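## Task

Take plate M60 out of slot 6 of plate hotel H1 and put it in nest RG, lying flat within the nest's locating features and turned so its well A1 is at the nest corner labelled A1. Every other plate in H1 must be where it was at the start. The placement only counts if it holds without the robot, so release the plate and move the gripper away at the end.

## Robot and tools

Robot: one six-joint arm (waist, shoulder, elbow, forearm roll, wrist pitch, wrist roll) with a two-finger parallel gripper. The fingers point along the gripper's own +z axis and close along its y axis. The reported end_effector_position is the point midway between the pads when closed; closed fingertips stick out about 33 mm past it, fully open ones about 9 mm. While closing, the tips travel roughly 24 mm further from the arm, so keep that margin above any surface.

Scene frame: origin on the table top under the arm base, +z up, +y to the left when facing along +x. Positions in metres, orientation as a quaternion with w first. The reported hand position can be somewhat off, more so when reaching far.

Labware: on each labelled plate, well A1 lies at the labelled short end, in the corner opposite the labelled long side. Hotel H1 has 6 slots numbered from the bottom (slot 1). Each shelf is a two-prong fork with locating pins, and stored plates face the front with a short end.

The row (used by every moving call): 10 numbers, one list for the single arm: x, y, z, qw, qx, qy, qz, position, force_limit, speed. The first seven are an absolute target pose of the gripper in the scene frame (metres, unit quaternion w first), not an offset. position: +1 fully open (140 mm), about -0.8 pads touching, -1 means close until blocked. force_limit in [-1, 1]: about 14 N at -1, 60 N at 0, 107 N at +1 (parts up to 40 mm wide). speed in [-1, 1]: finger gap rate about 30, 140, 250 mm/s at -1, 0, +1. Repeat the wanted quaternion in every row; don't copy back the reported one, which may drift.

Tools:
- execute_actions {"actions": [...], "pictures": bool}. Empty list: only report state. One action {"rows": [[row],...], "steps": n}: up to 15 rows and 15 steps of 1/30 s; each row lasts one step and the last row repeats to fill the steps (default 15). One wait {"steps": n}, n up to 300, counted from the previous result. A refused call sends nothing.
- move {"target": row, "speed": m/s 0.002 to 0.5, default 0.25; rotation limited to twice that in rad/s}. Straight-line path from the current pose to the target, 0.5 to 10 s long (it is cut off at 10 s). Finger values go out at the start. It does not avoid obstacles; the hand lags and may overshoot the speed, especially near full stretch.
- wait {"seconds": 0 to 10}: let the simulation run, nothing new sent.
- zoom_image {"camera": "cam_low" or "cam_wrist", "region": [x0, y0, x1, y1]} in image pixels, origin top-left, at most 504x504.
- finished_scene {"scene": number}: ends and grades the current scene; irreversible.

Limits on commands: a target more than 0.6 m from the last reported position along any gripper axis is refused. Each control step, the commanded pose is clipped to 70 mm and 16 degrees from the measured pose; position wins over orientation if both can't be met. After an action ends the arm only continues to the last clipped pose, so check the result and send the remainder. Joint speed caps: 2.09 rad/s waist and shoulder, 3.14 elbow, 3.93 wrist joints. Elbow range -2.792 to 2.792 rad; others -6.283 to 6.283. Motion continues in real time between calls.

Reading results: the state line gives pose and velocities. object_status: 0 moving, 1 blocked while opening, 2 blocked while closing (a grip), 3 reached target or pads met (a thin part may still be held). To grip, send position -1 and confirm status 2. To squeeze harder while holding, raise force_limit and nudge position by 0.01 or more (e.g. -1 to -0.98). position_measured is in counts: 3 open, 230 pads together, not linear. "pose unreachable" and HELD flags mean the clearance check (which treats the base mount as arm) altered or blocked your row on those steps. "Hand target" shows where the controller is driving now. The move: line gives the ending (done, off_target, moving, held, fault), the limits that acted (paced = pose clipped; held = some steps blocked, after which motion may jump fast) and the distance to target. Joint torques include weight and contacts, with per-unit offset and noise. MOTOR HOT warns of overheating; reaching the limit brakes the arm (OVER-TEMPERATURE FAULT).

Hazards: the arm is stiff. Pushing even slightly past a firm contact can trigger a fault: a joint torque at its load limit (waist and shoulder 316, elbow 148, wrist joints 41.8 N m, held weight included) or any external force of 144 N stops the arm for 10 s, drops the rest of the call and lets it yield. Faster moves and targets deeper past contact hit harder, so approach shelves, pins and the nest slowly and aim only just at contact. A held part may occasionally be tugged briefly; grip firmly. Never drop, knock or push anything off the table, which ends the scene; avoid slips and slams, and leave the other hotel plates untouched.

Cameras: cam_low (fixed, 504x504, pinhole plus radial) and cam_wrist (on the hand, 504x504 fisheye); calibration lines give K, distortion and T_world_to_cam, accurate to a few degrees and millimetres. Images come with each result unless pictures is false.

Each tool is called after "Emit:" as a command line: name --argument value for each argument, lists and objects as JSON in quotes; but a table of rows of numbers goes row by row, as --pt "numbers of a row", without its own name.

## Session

Emit:
execute_actions --actions '[]'

Scene clock: 0.00 s of 7200.00 s.
end_effector_position=(+0.6259, +0.3875, +0.1016) position_measured=3 object_status=3 end_effector_quat_wxyz=(-0.015, +0.406, +0.914, -0.014) end_effector_velocity=(+0.000, +0.000, -0.000) end_effector_angular_velocity=(+0.000, -0.001, -0.002)
Joint positions: [ 0.497  0.465  1.666  0.009  1.058 -0.236]
Joint velocities: [ 0.     0.    -0.    -0.    -0.001  0.003]
Joint torques (N m, as the joint torque sensors report them, + toward a larger angle): no reading
Hand target: +0.626, +0.388, +0.102; -0.015, +0.406, +0.914, -0.014
camera_calibration (this result's frames):
cam_wrist: T_world_to_cam=[[0.674277, 0.738444, -0.00722845, -0.709451], [0.672112, -0.609594, 0.42031, -0.227256], [0.305969, -0.288263, -0.907352, 0.186836], [0, 0, 0, 1]] pos_world=[0.573941, 0.439214, 0.259915]

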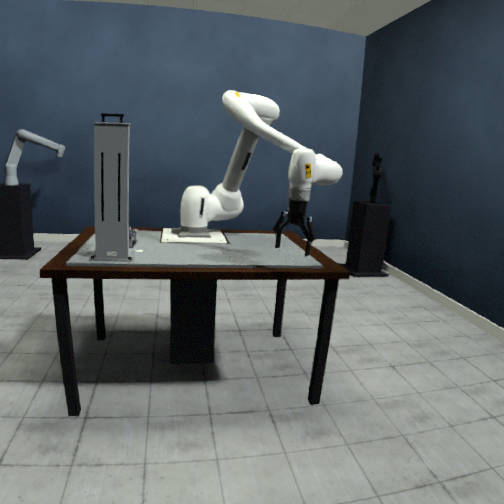

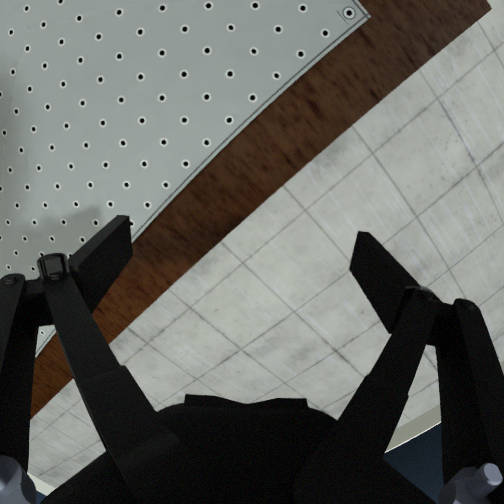

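Emit:
move --target '[0.35,0.05,0.65,0,0.94,0,0.342,1,0,0]' --speed 0.4

Emit:
move --target '[0.27,-0.33,0.66,0,0.94,0,0.342,1,0,0]' --speed 0.3

Scene clock: 9.13 s of 7200.00 s.
end_effector_position=(+0.3494, +0.0496, +0.6501) position_measured=3 object_status=3 end_effector_quat_wxyz=(-0.001, +0.940, +0.001, +0.342) end_effector_velocity=(+0.000, -0.000, -0.000) end_effector_angular_velocity=(-0.001, +0.002, -0.003)
Joint positions: [ 0.108 -0.624  1.772 -0.075  1.307  1.676]
Joint velocities: [ 0.006  0.002 -0.001 -0.006  0.002  0.008]
Joint torques (N m, as the joint torque sensors report them, + toward a larger angle): [  2.17  26.93 -41.66   3.99  -2.15  -0.26]
Hand target: +0.349, +0.050, +0.650; -0.001, +0.940, +0.001, +0.342
Off the commanded pose: 0.001 m, 0 deg.
After step 90, 2.67 s passed at rest.
move: done
camera_calibration (this result's frames):
cam_wrist: T_world_to_cam=[[0.0577493, -0.994859, 0.0831931, -0.026952], [-0.967286, -0.0763785, -0.241916, 0.498867], [0.247026, -0.0665011, -0.966724, 0.719891], [0, 0, 0, 1]] pos_world=[0.306272, 0.0591627, 0.818862]

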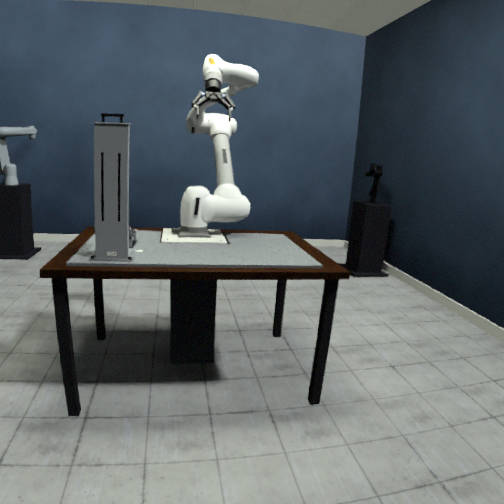

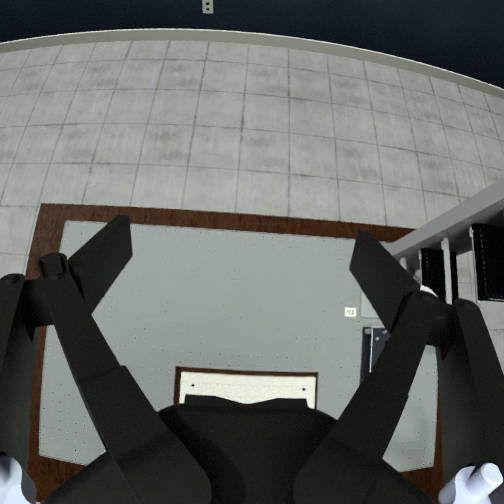

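Scene clock: 10.93 s of 7200.00 s.
end_effector_position=(+0.2707, -0.3303, +0.6601) position_measured=3 object_status=3 end_effector_quat_wxyz=(+0.002, +0.940, +0.000, +0.342) end_effector_velocity=(+0.000, -0.001, -0.000) end_effector_angular_velocity=(+0.002, -0.001, +0.003)
Joint positions: [-1.487 -0.336  1.618  0.696  1.731  0.25 ]
Joint velocities: [ 0.     0.003 -0.001  0.001  0.001 -0.002]
Joint torques (N m, as the joint torque sensors report them, + toward a larger angle): [  2.76  -3.48 -40.36   4.63  -1.07   0.13]
Hand target: +0.271, -0.330, +0.660; +0.002, +0.940, +0.000, +0.342
Off the commanded pose: 0.001 m, 0 deg.
move: done; limits=paced
camera_calibration (this result's frames):
cam_wrist: T_world_to_cam=[[0.0545765, -0.994653, 0.0876775, -0.403229], [-0.967831, -0.0742941, -0.240381, 0.395965], [0.24561, -0.0717379, -0.966711, 0.72245], [0, 0, 0, 1]] pos_world=[0.227793, -0.319828, 0.828937]

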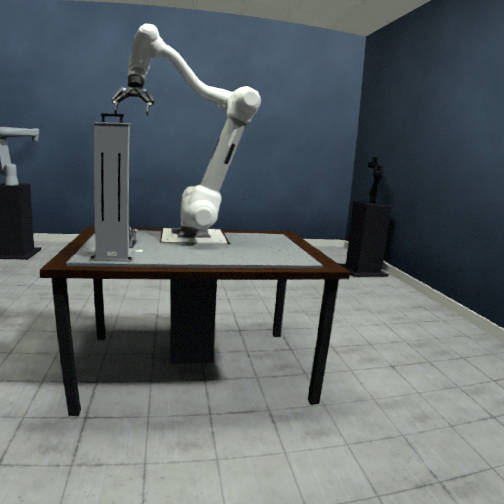

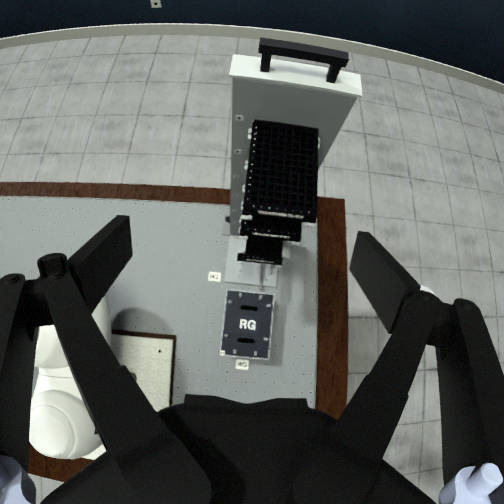

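Emit:
zoom_image --camera "cam_wrist" --region '[190, 90, 370, 380]'

Region (190, 90, 370, 380) of cam_wrist's 504x504 image, scaled by 1.738, with more detail than that image has; it fills the left 313 columns of this view, and the rest is white.

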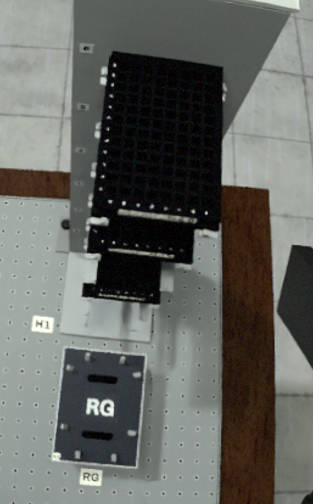

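Emit:
move --target '[0.37,-0.377,0.585,0,0.94,0,0.342,0.5,0,0]' --speed 0.15

Emit:
zoom_image --camera "cam_wrist" --region '[120, 100, 380, 360]'

Scene clock: 18.90 s of 7200.00 s.
end_effector_position=(+0.3700, -0.3770, +0.5852) position_measured=66 object_status=3 end_effector_quat_wxyz=(-0.000, +0.940, -0.000, +0.342) end_effector_velocity=(-0.000, -0.001, -0.001) end_effector_angular_velocity=(+0.000, +0.000, -0.001)
Joint positions: [-1.252 -0.24   1.692  0.652  1.459  0.327]
Joint velocities: [-0.002  0.001 -0.    -0.    -0.001 -0.001]
Joint torques (N m, as the joint torque sensors report them, + toward a larger angle): [  3.28 -16.22 -42.45   4.77  -0.58   0.05]
Hand target: +0.370, -0.377, +0.585; -0.000, +0.940, -0.000, +0.342
Off the commanded pose: 0.000 m, 0 deg.
After step 90, 3.67 s passed at rest.
move: done
camera_calibration (this result's frames):
cam_wrist: T_world_to_cam=[[0.055284, -0.995, 0.0831754, -0.446285], [-0.967583, -0.0739472, -0.241485, 0.471234], [0.246429, -0.0671288, -0.966833, 0.623779], [0, 0, 0, 1]] pos_world=[0.326914, -0.367334, 0.754006]

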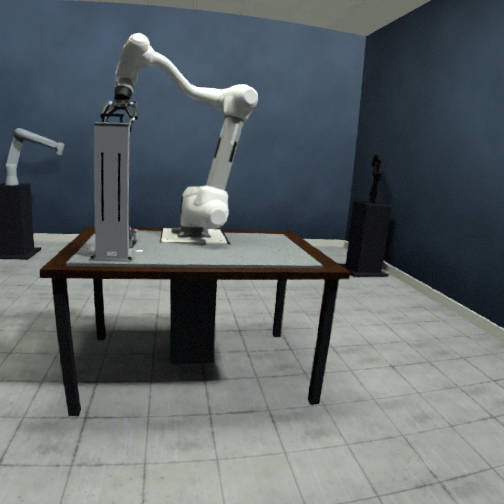

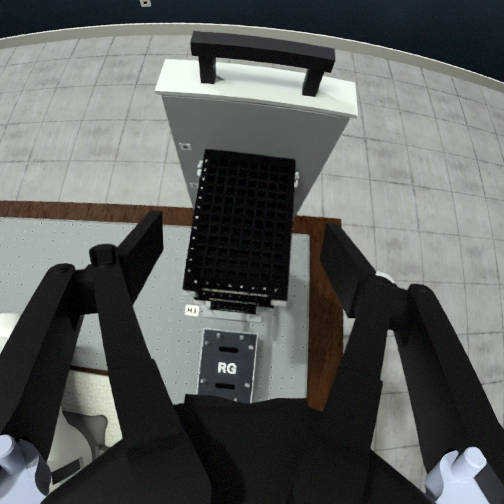

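Region (120, 100, 380, 360) of cam_wrist's 504x504 image, scaled by 1.938, with more detail than that image has.

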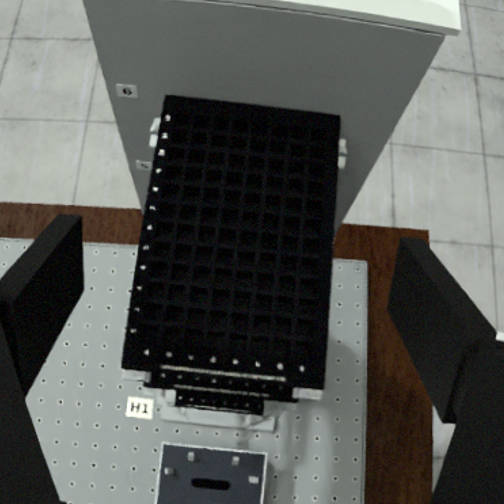

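Emit:
move --target '[0.405,-0.377,0.55,0.006,0.94,-0.0165,0.342,0.5,0,0]' --speed 0.08

Emit:
zoom_image --camera "cam_wrist" --region '[120, 120, 370, 390]'

Scene clock: 27.53 s of 7200.00 s.
end_effector_position=(+0.4050, -0.3770, +0.5501) position_measured=66 object_status=3 end_effector_quat_wxyz=(+0.006, +0.940, -0.017, +0.342) end_effector_velocity=(-0.000, -0.000, -0.000) end_effector_angular_velocity=(+0.000, -0.000, -0.003)
Joint positions: [-1.167 -0.231  1.749  0.631  1.334  0.384]
Joint velocities: [-0.    -0.     0.001 -0.    -0.002  0.002]
Joint torques (N m, as the joint torque sensors report them, + toward a larger angle): [  2.16 -16.44 -42.18   4.9   -1.48  -0.31]
Hand target: +0.405, -0.377, +0.550; +0.006, +0.940, -0.017, +0.342
Off the commanded pose: 0.000 m, 0 deg.
After step 90, 4.67 s passed at rest.
move: done
camera_calibration (this result's frames):
cam_wrist: T_world_to_cam=[[0.0205592, -0.996302, 0.0834217, -0.431862], [-0.969638, -0.0402063, -0.241217, 0.51003], [0.243679, -0.0759297, -0.966879, 0.579027], [0, 0, 0, 1]] pos_world=[0.362326, -0.365793, 0.718904]

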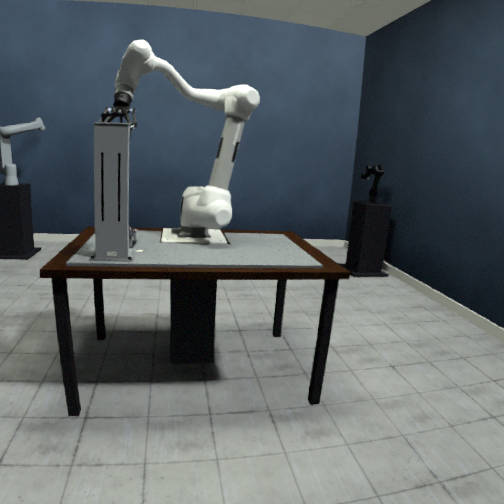

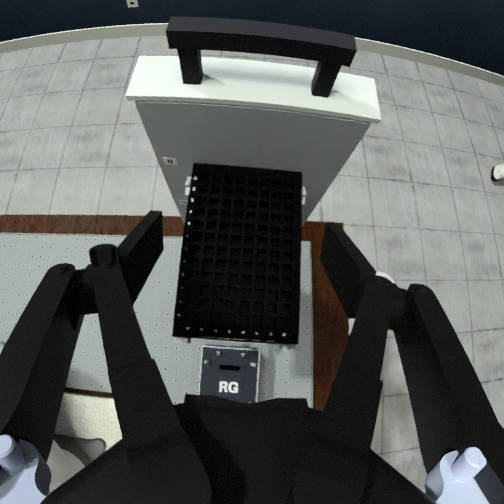

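Region (120, 120, 370, 390) of cam_wrist's 504x504 image, scaled by 1.867, with more detail than that image has; it fills the left 467 columns of this view, and the rest is white.

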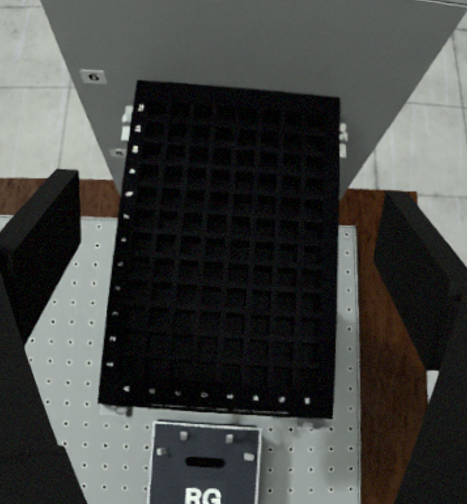

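Emit:
move --target '[0.405,-0.377,0.539,0.006,0.94,-0.0165,0.342,0.4,0,0]' --speed 0.03

Emit:
zoom_image --camera "cam_wrist" --region '[120, 120, 370, 390]'

Emit:
move --target '[0.405,-0.377,0.539,0.006,0.94,-0.0165,0.342,-1,0.3,-1]'

Scene clock: 33.27 s of 7200.00 s.
end_effector_position=(+0.4050, -0.3770, +0.5390) position_measured=78 object_status=3 end_effector_quat_wxyz=(+0.006, +0.940, -0.016, +0.342) end_effector_velocity=(+0.000, +0.000, -0.001) end_effector_angular_velocity=(+0.001, -0.000, -0.001)
Joint positions: [-1.167 -0.232  1.769  0.634  1.318  0.372]
Joint velocities: [ 0.001  0.     0.001  0.    -0.002  0.001]
Joint torques (N m, as the joint torque sensors report them, + toward a larger angle): [  3.35 -16.95 -42.54   4.97  -1.18   0.31]
Hand target: +0.405, -0.377, +0.539; +0.006, +0.940, -0.017, +0.342
Off the commanded pose: 0.000 m, 0 deg.
After step 90, 2.00 s passed at rest.
move: done
camera_calibration (this result's frames):
cam_wrist: T_world_to_cam=[[0.0206569, -0.996286, 0.0835952, -0.431038], [-0.969675, -0.0403306, -0.241046, 0.507306], [0.243522, -0.076081, -0.966907, 0.568359], [0, 0, 0, 1]] pos_world=[0.362418, -0.365735, 0.707866]

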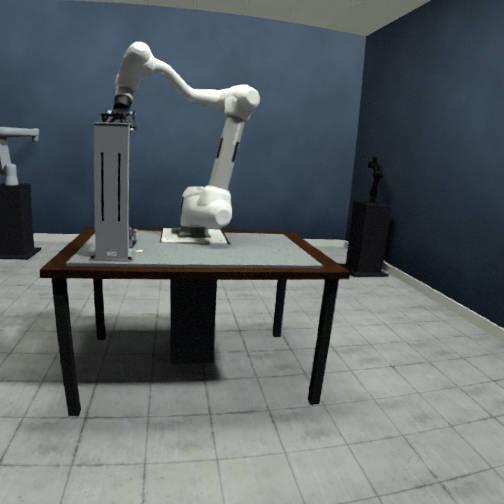

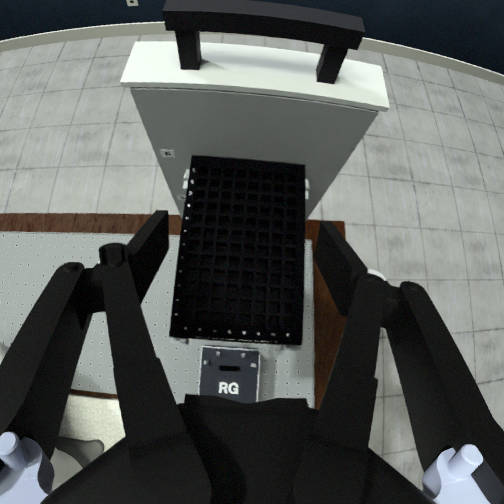

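Region (120, 120, 370, 390) of cam_wrist's 504x504 image, scaled by 1.867, with more detail than that image has; it fills the left 467 columns of this view, and the rest is white.

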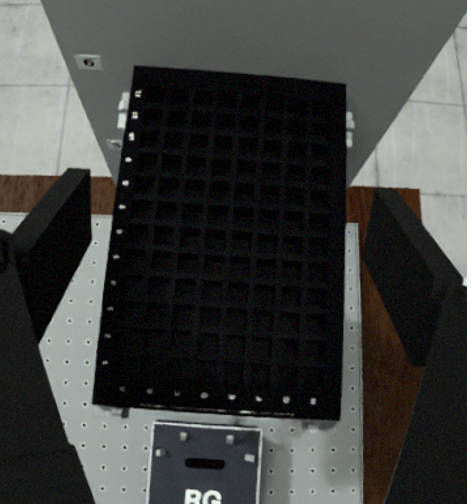

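Scene clock: 34.17 s of 7200.00 s.
end_effector_position=(+0.4050, -0.3770, +0.5391) position_measured=112 object_status=0 end_effector_quat_wxyz=(+0.006, +0.940, -0.016, +0.342) end_effector_velocity=(+0.000, +0.001, -0.000) end_effector_angular_velocity=(+0.002, +0.000, +0.001)
Joint positions: [-1.167 -0.232  1.769  0.634  1.318  0.372]
Joint velocities: [ 0.001 -0.     0.     0.     0.001  0.001]
Joint torques (N m, as the joint torque sensors report them, + toward a larger angle): [  6.54  -2.55 -28.86   3.52  -1.06  -0.05]
Hand target: +0.405, -0.377, +0.539; +0.006, +0.940, -0.016, +0.342
Off the commanded pose: 0.000 m, 0 deg.
move: done
camera_calibration (this result's frames):
cam_wrist: T_world_to_cam=[[0.0205799, -0.996279, 0.0836884, -0.431036], [-0.969648, -0.0402878, -0.241164, 0.507346], [0.243639, -0.0761852, -0.966869, 0.568296], [0, 0, 0, 1]] pos_world=[0.362359, -0.365697, 0.707895]

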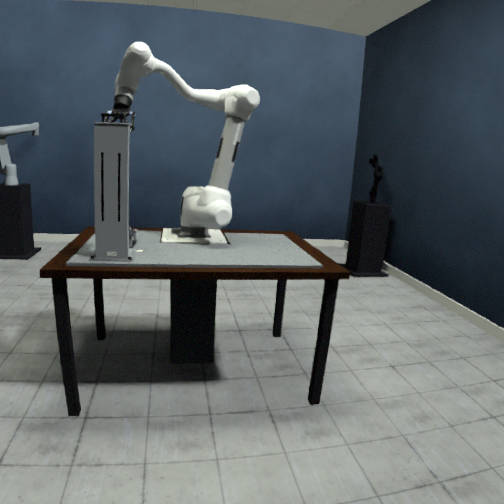

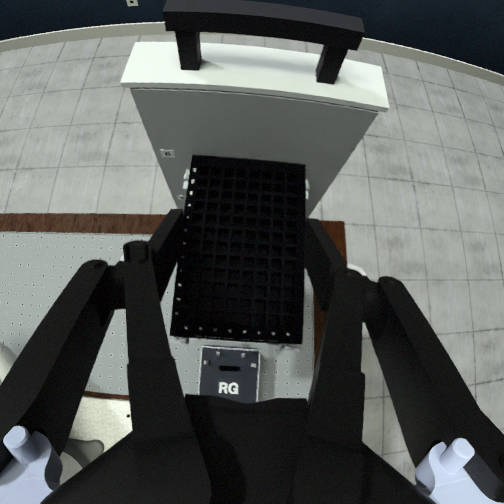

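Emit:
move --target '[0.4042,-0.377,0.56,0.006,0.94,-0.0165,0.342,-1,0.3,-1]' --speed 0.02

Emit:
move --target '[0.226,-0.371,0.56,0.006,0.94,-0.0165,0.342,-1,0.3,-1]' --speed 0.15

Emit:
move --target '[0.226,-0.371,0.15,0.006,0.94,-0.0165,0.342,-1,0.3,-1]' --speed 0.2

Emit:
zoom_image --camera "cam_wrist" --region '[120, 120, 370, 390]'

Scene clock: 40.37 s of 7200.00 s.
end_effector_position=(+0.4041, -0.3769, +0.5598) position_measured=112 object_status=2 end_effector_quat_wxyz=(+0.006, +0.940, -0.016, +0.342) end_effector_velocity=(-0.000, +0.000, +0.000) end_effector_angular_velocity=(+0.000, +0.001, -0.000)
Joint positions: [-1.168 -0.231  1.731  0.629  1.349  0.394]
Joint velocities: [ 0.    -0.    -0.001 -0.001  0.001  0.001]
Joint torques (N m, as the joint torque sensors report them, + toward a larger angle): [  3.51 -19.17 -46.13   7.09  -2.03  -0.18]
Hand target: +0.404, -0.377, +0.560; +0.006, +0.940, -0.016, +0.342
Off the commanded pose: 0.000 m, 0 deg.
After step 90, 1.93 s passed at rest.
move: done
camera_calibration (this result's frames):
cam_wrist: T_world_to_cam=[[0.0207341, -0.996295, 0.0834695, -0.43266], [-0.969713, -0.0403625, -0.240888, 0.511378], [0.243365, -0.0759468, -0.966957, 0.588807], [0, 0, 0, 1]] pos_world=[0.361566, -0.365698, 0.72865]

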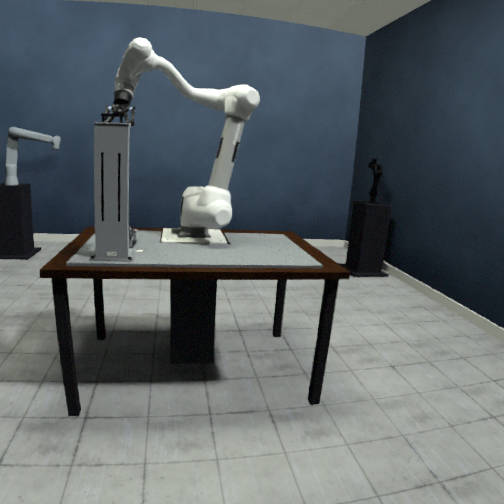

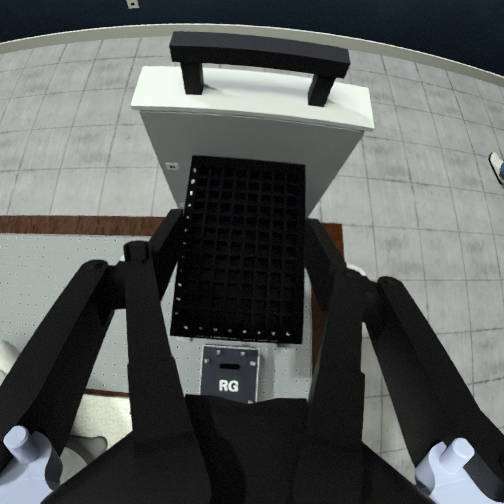

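Scene clock: 41.97 s of 7200.00 s.
end_effector_position=(+0.2261, -0.3712, +0.5598) position_measured=112 object_status=2 end_effector_quat_wxyz=(+0.006, +0.940, -0.016, +0.341) end_effector_velocity=(-0.001, +0.000, +0.000) end_effector_angular_velocity=(-0.000, -0.000, +0.000)
Joint positions: [-1.62  -0.321  1.791  0.692  1.651  0.056]
Joint velocities: [-0.003 -0.     0.     0.     0.002 -0.003]
Joint torques (N m, as the joint torque sensors report them, + toward a larger angle): [  2.7   -7.17 -41.69   4.94  -0.45  -0.42]
Hand target: +0.226, -0.371, +0.560; +0.006, +0.940, -0.016, +0.341
Off the commanded pose: 0.000 m, 0 deg.
move: done
camera_calibration (this result's frames):
cam_wrist: T_world_to_cam=[[0.0207129, -0.996208, 0.084503, -0.423809], [-0.969889, -0.0405364, -0.240151, 0.338486], [0.242665, -0.0769843, -0.967051, 0.632374], [0, 0, 0, 1]] pos_world=[0.183616, -0.359798, 0.728638]

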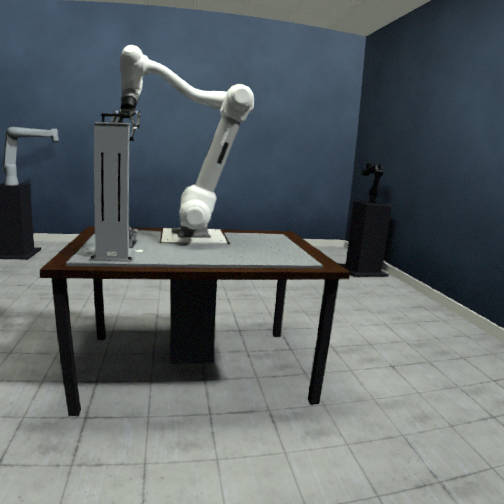

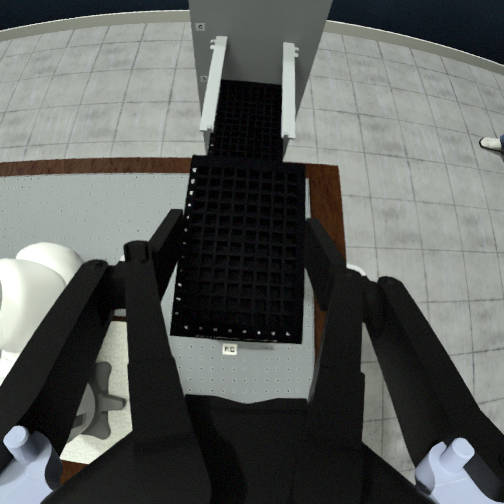

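Scene clock: 44.47 s of 7200.00 s.
end_effector_position=(+0.2257, -0.3719, +0.1497) position_measured=112 object_status=2 end_effector_quat_wxyz=(+0.006, +0.940, -0.017, +0.341) end_effector_velocity=(+0.000, -0.000, -0.001) end_effector_angular_velocity=(+0.001, -0.000, -0.001)
Joint positions: [-1.63  -0.072  2.399  0.843  1.019 -0.552]
Joint velocities: [ 0.     0.002  0.001  0.001 -0.001 -0.001]
Joint torques (N m, as the joint torque sensors report them, + toward a larger angle): [  3.49 -25.59 -32.13   3.28   0.63  -0.16]
Hand target: +0.226, -0.372, +0.150; +0.006, +0.940, -0.017, +0.341
Off the commanded pose: 0.001 m, 0 deg.
move: done
camera_calibration (this result's frames):
cam_wrist: T_world_to_cam=[[0.0194627, -0.996321, 0.0834562, -0.389428], [-0.969978, -0.0390545, -0.240036, 0.240153], [0.242412, -0.076279, -0.96717, 0.236197], [0, 0, 0, 1]] pos_world=[0.183265, -0.3606, 0.318588]

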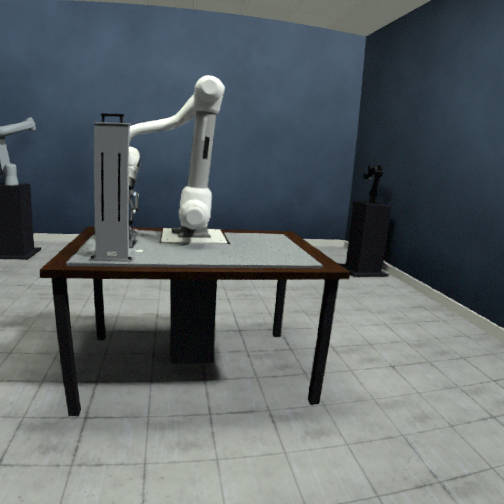

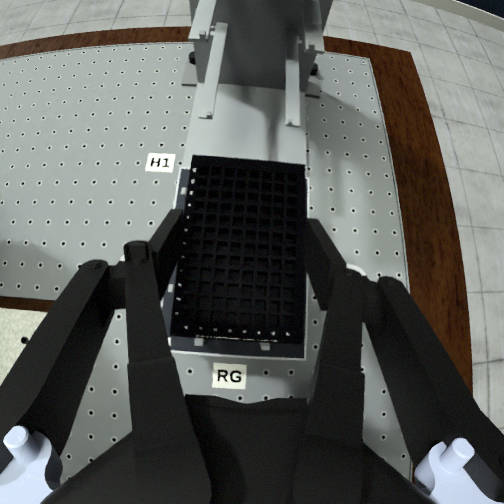

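Region (120, 120, 370, 390) of cam_wrist's 504x504 image, scaled by 1.867, with more detail than that image has; it fills the left 467 columns of this view, and the rest is white.

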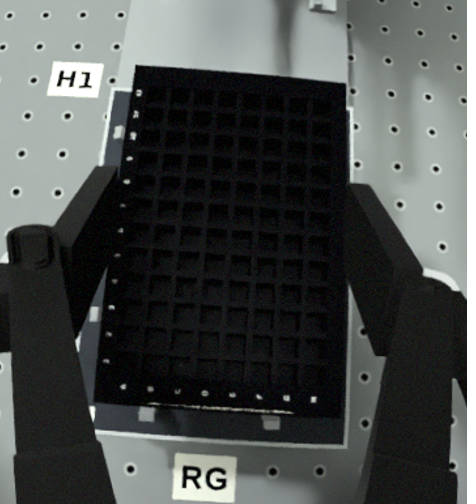

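Emit:
move --target '[0.229,-0.3695,0.121,0.009,0.94,-0.0246,0.342,-1,0.3,-1]' --speed 0.03

Emit:
zoom_image --camera "cam_wrist" --region '[120, 120, 370, 390]'

Scene clock: 49.27 s of 7200.00 s.
end_effector_position=(+0.2289, -0.3696, +0.1210) position_measured=112 object_status=2 end_effector_quat_wxyz=(+0.009, +0.939, -0.025, +0.342) end_effector_velocity=(-0.000, -0.000, -0.001) end_effector_angular_velocity=(-0.001, +0.000, -0.001)
Joint positions: [-1.622 -0.031  2.436  0.892  0.957 -0.611]
Joint velocities: [ 0.     0.001  0.001  0.002 -0.002 -0.002]
Joint torques (N m, as the joint torque sensors report them, + toward a larger angle): [  2.62 -26.37 -31.28   3.09   1.25  -0.05]
Hand target: +0.229, -0.370, +0.121; +0.009, +0.939, -0.025, +0.342
Off the commanded pose: 0.000 m, 0 deg.
After step 90, 0.57 s passed at rest.
move: done
camera_calibration (this result's frames):
cam_wrist: T_world_to_cam=[[0.00340474, -0.99649, 0.0836467, -0.38117], [-0.97026, -0.0235383, -0.24092, 0.242425], [0.242043, -0.0803388, -0.966934, 0.206374], [0, 0, 0, 1]] pos_world=[0.186562, -0.357546, 0.289839]

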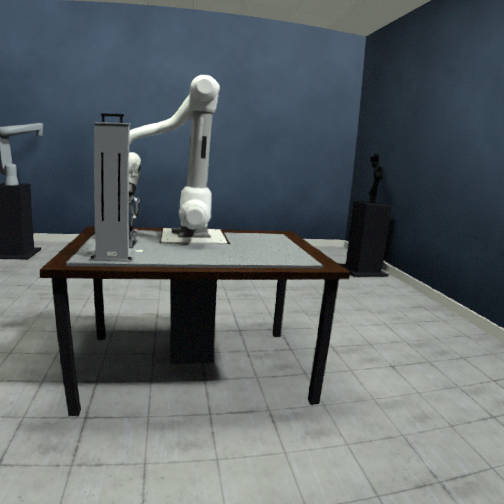

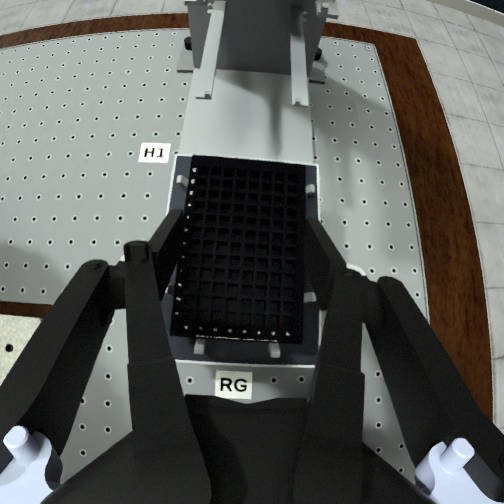

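Region (120, 120, 370, 390) of cam_wrist's 504x504 image, scaled by 1.867, with more detail than that image has; it fills the left 467 columns of this view, and the rest is white.

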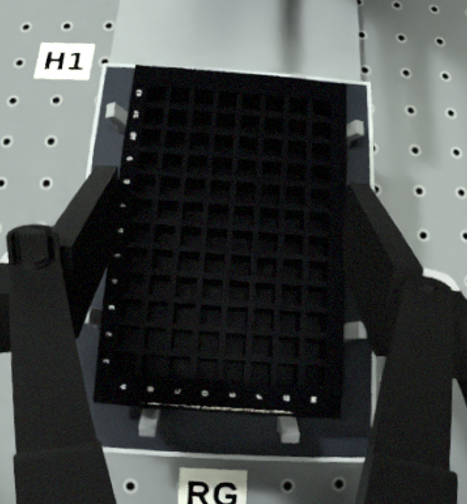

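Emit:
move --target '[0.228,-0.3695,0.113,0.0072,0.94,-0.0197,0.342,-1,0.3,-1]' --speed 0.01

Emit:
zoom_image --camera "cam_wrist" --region '[120, 120, 370, 390]'

Scene clock: 52.77 s of 7200.00 s.
end_effector_position=(+0.2280, -0.3695, +0.1130) position_measured=112 object_status=2 end_effector_quat_wxyz=(+0.007, +0.940, -0.020, +0.342) end_effector_velocity=(-0.000, -0.000, -0.001) end_effector_angular_velocity=(-0.001, +0.000, +0.001)
Joint positions: [-1.625 -0.013  2.44   0.898  0.95  -0.639]
Joint velocities: [-0.001  0.001  0.     0.    -0.001 -0.003]
Joint torques (N m, as the joint torque sensors report them, + toward a larger angle): [  2.8  -24.79 -29.6    2.56   0.47   0.18]
Hand target: +0.228, -0.370, +0.113; +0.007, +0.940, -0.020, +0.342
Off the commanded pose: 0.000 m, 0 deg.
move: done
camera_calibration (this result's frames):
cam_wrist: T_world_to_cam=[[0.0137758, -0.9964, 0.083653, -0.38279], [-0.969944, -0.0336426, -0.240992, 0.235778], [0.242938, -0.0778189, -0.966915, 0.1996], [0, 0, 0, 1]] pos_world=[0.185474, -0.357947, 0.281838]

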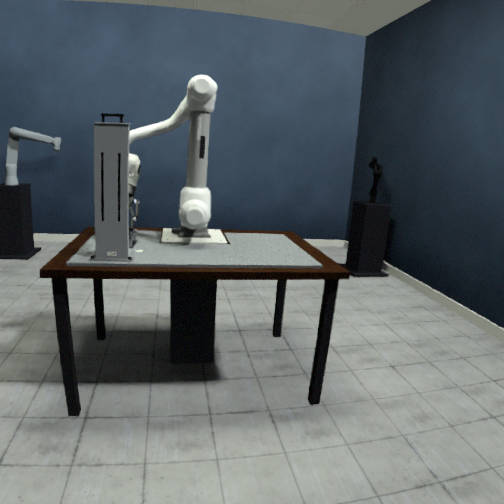

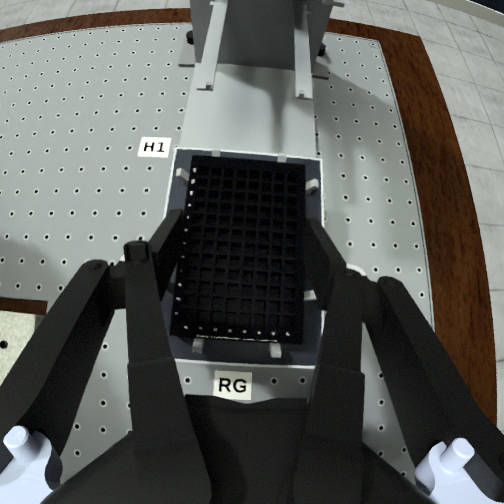

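Region (120, 120, 370, 390) of cam_wrist's 504x504 image, scaled by 1.867, with more detail than that image has; it fills the left 467 columns of this view, and the rest is white.

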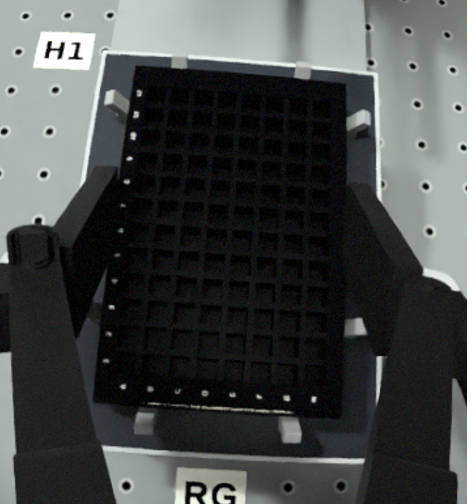

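Emit:
execute_actions --actions '[{"rows":[[0.228,-0.37,0.111,0.0072,0.94,-0.0197,0.342,-1,0.3,-1]],"steps":10}]' --pictures false

Emit:
execute_actions --actions '[{"rows":[[0.228,-0.37,0.109,0.0072,0.94,-0.0197,0.342,-1,0.3,-1]],"steps":10}]' --pictures false

Scene clock: 55.90 s of 7200.00 s.
end_effector_position=(+0.2280, -0.3700, +0.1110) position_measured=112 object_status=2 end_effector_quat_wxyz=(+0.007, +0.940, -0.020, +0.342) end_effector_velocity=(+0.001, +0.000, -0.001) end_effector_angular_velocity=(+0.001, +0.000, +0.001)
Joint positions: [-1.625 -0.008  2.441  0.902  0.947 -0.644]
Joint velocities: [ 0.002  0.001  0.     0.001 -0.001 -0.   ]
Joint torques (N m, as the joint torque sensors report them, + toward a larger angle): [  1.43 -27.35 -30.02   2.5   -0.4   -0.2 ]
Hand target: +0.228, -0.370, +0.111; +0.007, +0.940, -0.020, +0.342
Off the commanded pose: 0.000 m, 0 deg.
Steps of this call (steps 1 to 84: nothing new was sent; steps 85 to 94: all 10 steps of this action). Readings (end_effector_position | what the end effector reports):
85: (+0.2280, -0.3696, +0.1129) | position_measured=112 object_status=2
86: (+0.2280, -0.3697, +0.1123) | position_measured=112 object_status=2
88: (+0.2280, -0.3699, +0.1114) | position_measured=112 object_status=2
92: (+0.2280, -0.3700, +0.1111) | position_measured=112 object_status=2
94: the state above

Scene clock: 56.23 s of 7200.00 s.
end_effector_position=(+0.2280, -0.3700, +0.1090) position_measured=112 object_status=2 end_effector_quat_wxyz=(+0.007, +0.940, -0.020, +0.342) end_effector_velocity=(-0.000, -0.001, +0.000) end_effector_angular_velocity=(+0.000, -0.000, -0.002)
Joint positions: [-1.625 -0.004  2.442  0.905  0.944 -0.649]
Joint velocities: [-0.001  0.    -0.     0.     0.     0.   ]
Joint torques (N m, as the joint torque sensors report them, + toward a larger angle): [ -0.16 -26.63 -27.89   0.94  -1.15  -0.08]
Hand target: +0.228, -0.370, +0.109; +0.007, +0.940, -0.020, +0.342
Off the commanded pose: 0.000 m, 0 deg.
Steps of this call (steps 1 to 10: all 10 steps of this action). Readings (end_effector_position | what the end effector reports):
1: (+0.2280, -0.3700, +0.1109) | position_measured=112 object_status=2
2: (+0.2280, -0.3700, +0.1103) | position_measured=112 object_status=2
4: (+0.2280, -0.3700, +0.1094) | position_measured=112 object_status=2
8: (+0.2280, -0.3700, +0.1091) | position_measured=112 object_status=2
10: the state above

Emit:
execute_actions --actions '[{"rows":[[0.2287,-0.37,0.109,0.0072,0.94,-0.0197,0.342,-1,0.3,-1],[0.2287,-0.37,0.109,0.0072,0.94,-0.0197,0.342,-1,0.3,-1],[0.2287,-0.37,0.109,0.0072,0.94,-0.0197,0.342,-1,0.3,-1],[0.2287,-0.37,0.1075,0.0072,0.94,-0.0197,0.342,-1,0.3,-1]],"steps":13}]' --pictures false

Scene clock: 61.37 s of 7200.00 s.
end_effector_position=(+0.2287, -0.3700, +0.1075) position_measured=112 object_status=2 end_effector_quat_wxyz=(+0.007, +0.940, -0.020, +0.342) end_effector_velocity=(+0.000, +0.000, -0.001) end_effector_angular_velocity=(-0.000, +0.000, +0.001)
Joint positions: [-1.623 -0.001  2.444  0.908  0.94  -0.653]
Joint velocities: [ 0.     0.001  0.001  0.    -0.001 -0.002]
Joint torques (N m, as the joint torque sensors report them, + toward a larger angle): [  2.77 -27.81 -29.3    2.89   0.71  -0.62]
Hand target: +0.229, -0.370, +0.107; +0.007, +0.940, -0.020, +0.342
Off the commanded pose: 0.000 m, 0 deg.
Steps of this call (steps 1 to 90: nothing new was sent; then 1.70 s passed at rest; steps 91 to 103: all 13 steps of this action). Readings (end_effector_position | what the end effector reports):
91: (+0.2280, -0.3700, +0.1090) | position_measured=112 object_status=2
92: (+0.2282, -0.3700, +0.1090) | position_measured=112 object_status=2
94: (+0.2284, -0.3700, +0.1088) | position_measured=112 object_status=2
98: (+0.2286, -0.3700, +0.1077) | position_measured=112 object_status=2
103: the state above

Emit:
execute_actions --actions '[{"rows":[[0.2287,-0.37,0.1062,0.0072,0.94,-0.0197,0.342,-1,0.3,-1]],"steps":10}]' --pictures false

Scene clock: 64.20 s of 7200.00 s.
end_effector_position=(+0.2287, -0.3701, +0.1063) position_measured=112 object_status=2 end_effector_quat_wxyz=(+0.007, +0.940, -0.020, +0.342) end_effector_velocity=(+0.000, +0.000, -0.001) end_effector_angular_velocity=(+0.001, +0.001, -0.000)
Joint positions: [-1.623  0.001  2.445  0.91   0.938 -0.656]
Joint velocities: [ 0.001  0.001  0.001  0.    -0.002 -0.   ]
Joint torques (N m, as the joint torque sensors report them, + toward a larger angle): [  6.3  -13.54 -18.35   0.42  -5.19   0.08]
Hand target: +0.229, -0.370, +0.106; +0.007, +0.940, -0.020, +0.342
Off the commanded pose: 0.000 m, 0 deg.
Steps of this call (steps 1 to 75: nothing new was sent; steps 76 to 85: all 10 steps of this action). Readings (end_effector_position | what the end effector reports):
76: (+0.2287, -0.3700, +0.1074) | position_measured=112 object_status=2
77: (+0.2287, -0.3700, +0.1070) | position_measured=112 object_status=2
79: (+0.2288, -0.3700, +0.1066) | position_measured=112 object_status=2
83: (+0.2287, -0.3701, +0.1063) | position_measured=112 object_status=2
85: the state above

Emit:
move --target '[0.2287,-0.37,0.107,0.0072,0.94,-0.0197,0.342,0.4,0.3,0]' --speed 0.01

Emit:
move --target '[0.17,-0.37,0.25,0.0072,0.94,-0.0197,0.342,0.4,0.3,0]' --speed 0.2

Emit:
zoom_image --camera "cam_wrist" --region '[150, 130, 350, 350]'

Scene clock: 68.70 s of 7200.00 s.
end_effector_position=(+0.2287, -0.3700, +0.1070) position_measured=78 object_status=3 end_effector_quat_wxyz=(+0.007, +0.940, -0.020, +0.342) end_effector_velocity=(-0.000, -0.001, +0.000) end_effector_angular_velocity=(-0.001, +0.000, +0.001)
Joint positions: [-1.623 -0.     2.444  0.909  0.939 -0.654]
Joint velocities: [ 0.     0.    -0.001 -0.    -0.    -0.001]
Joint torques (N m, as the joint torque sensors report them, + toward a larger angle): [  2.94 -28.94 -29.14   2.57   0.57  -0.14]
Hand target: +0.229, -0.370, +0.107; +0.007, +0.940, -0.020, +0.342
Off the commanded pose: 0.000 m, 0 deg.
After step 90, 0.80 s passed at rest.
move: done
camera_calibration (this result's frames):
cam_wrist: T_world_to_cam=[[0.0138168, -0.996399, 0.0836497, -0.382783], [-0.969927, -0.0336867, -0.241054, 0.234974], [0.243004, -0.0778035, -0.9669, 0.193555], [0, 0, 0, 1]] pos_world=[0.186162, -0.35843, 0.27581]

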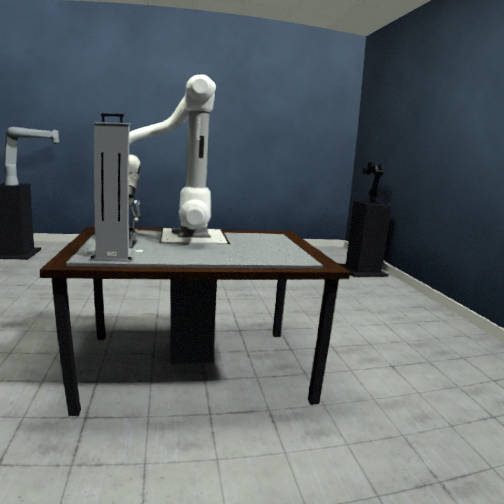

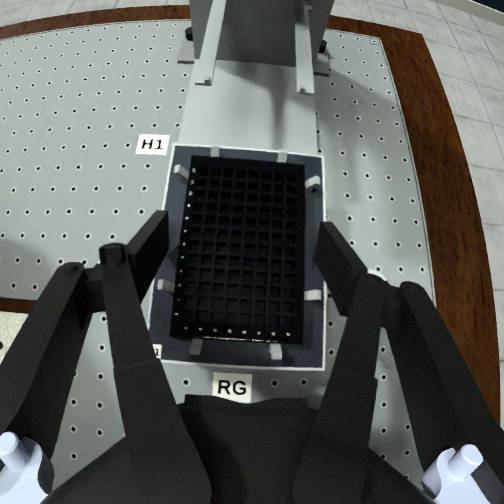

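Scene clock: 69.90 s of 7200.00 s.
end_effector_position=(+0.1701, -0.3698, +0.2501) position_measured=78 object_status=3 end_effector_quat_wxyz=(+0.007, +0.939, -0.019, +0.342) end_effector_velocity=(-0.000, +0.000, +0.001) end_effector_angular_velocity=(-0.000, -0.000, +0.001)
Joint positions: [-1.782 -0.209  2.286  0.716  1.281 -0.454]
Joint velocities: [-0.001 -0.001 -0.001 -0.001  0.002  0.   ]
Joint torques (N m, as the joint torque sensors report them, + toward a larger angle): [  2.69 -15.34 -38.05   4.1    0.35  -0.23]
Hand target: +0.170, -0.370, +0.250; +0.007, +0.939, -0.019, +0.342
Off the commanded pose: 0.000 m, 0 deg.
move: done
camera_calibration (this result's frames):
cam_wrist: T_world_to_cam=[[0.0142164, -0.996372, 0.0839106, -0.393832], [-0.969849, -0.0341594, -0.241301, 0.212538], [0.243292, -0.0779502, -0.966816, 0.346033], [0, 0, 0, 1]] pos_world=[0.127541, -0.358169, 0.418883]

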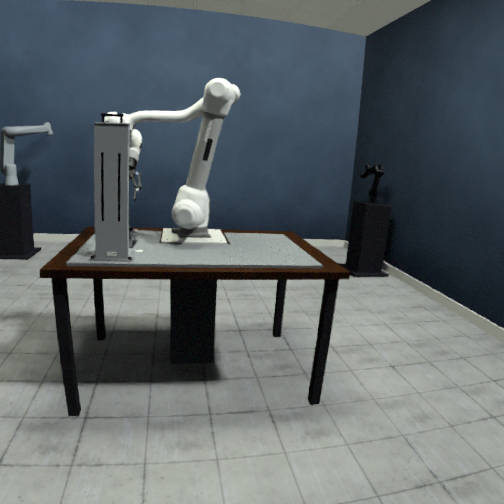

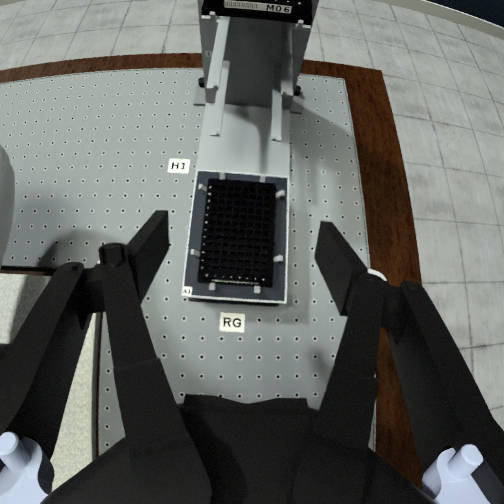

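Region (150, 130, 350, 350) of cam_wrist's 504x504 image, scaled by 2.291, with more detail than that image has; it fills the left 458 columns of this view, and the rest is white.

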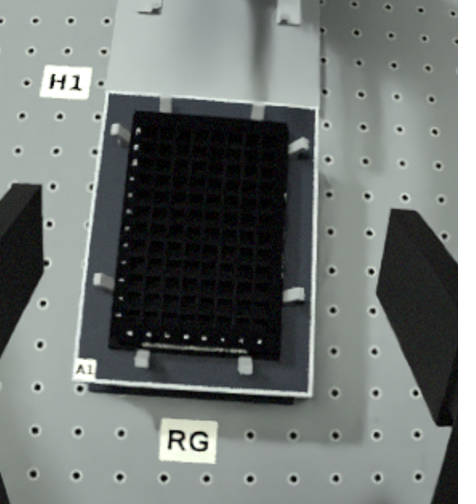

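Emit:
finished_scene --scene 2

The scene is finished: the task was done.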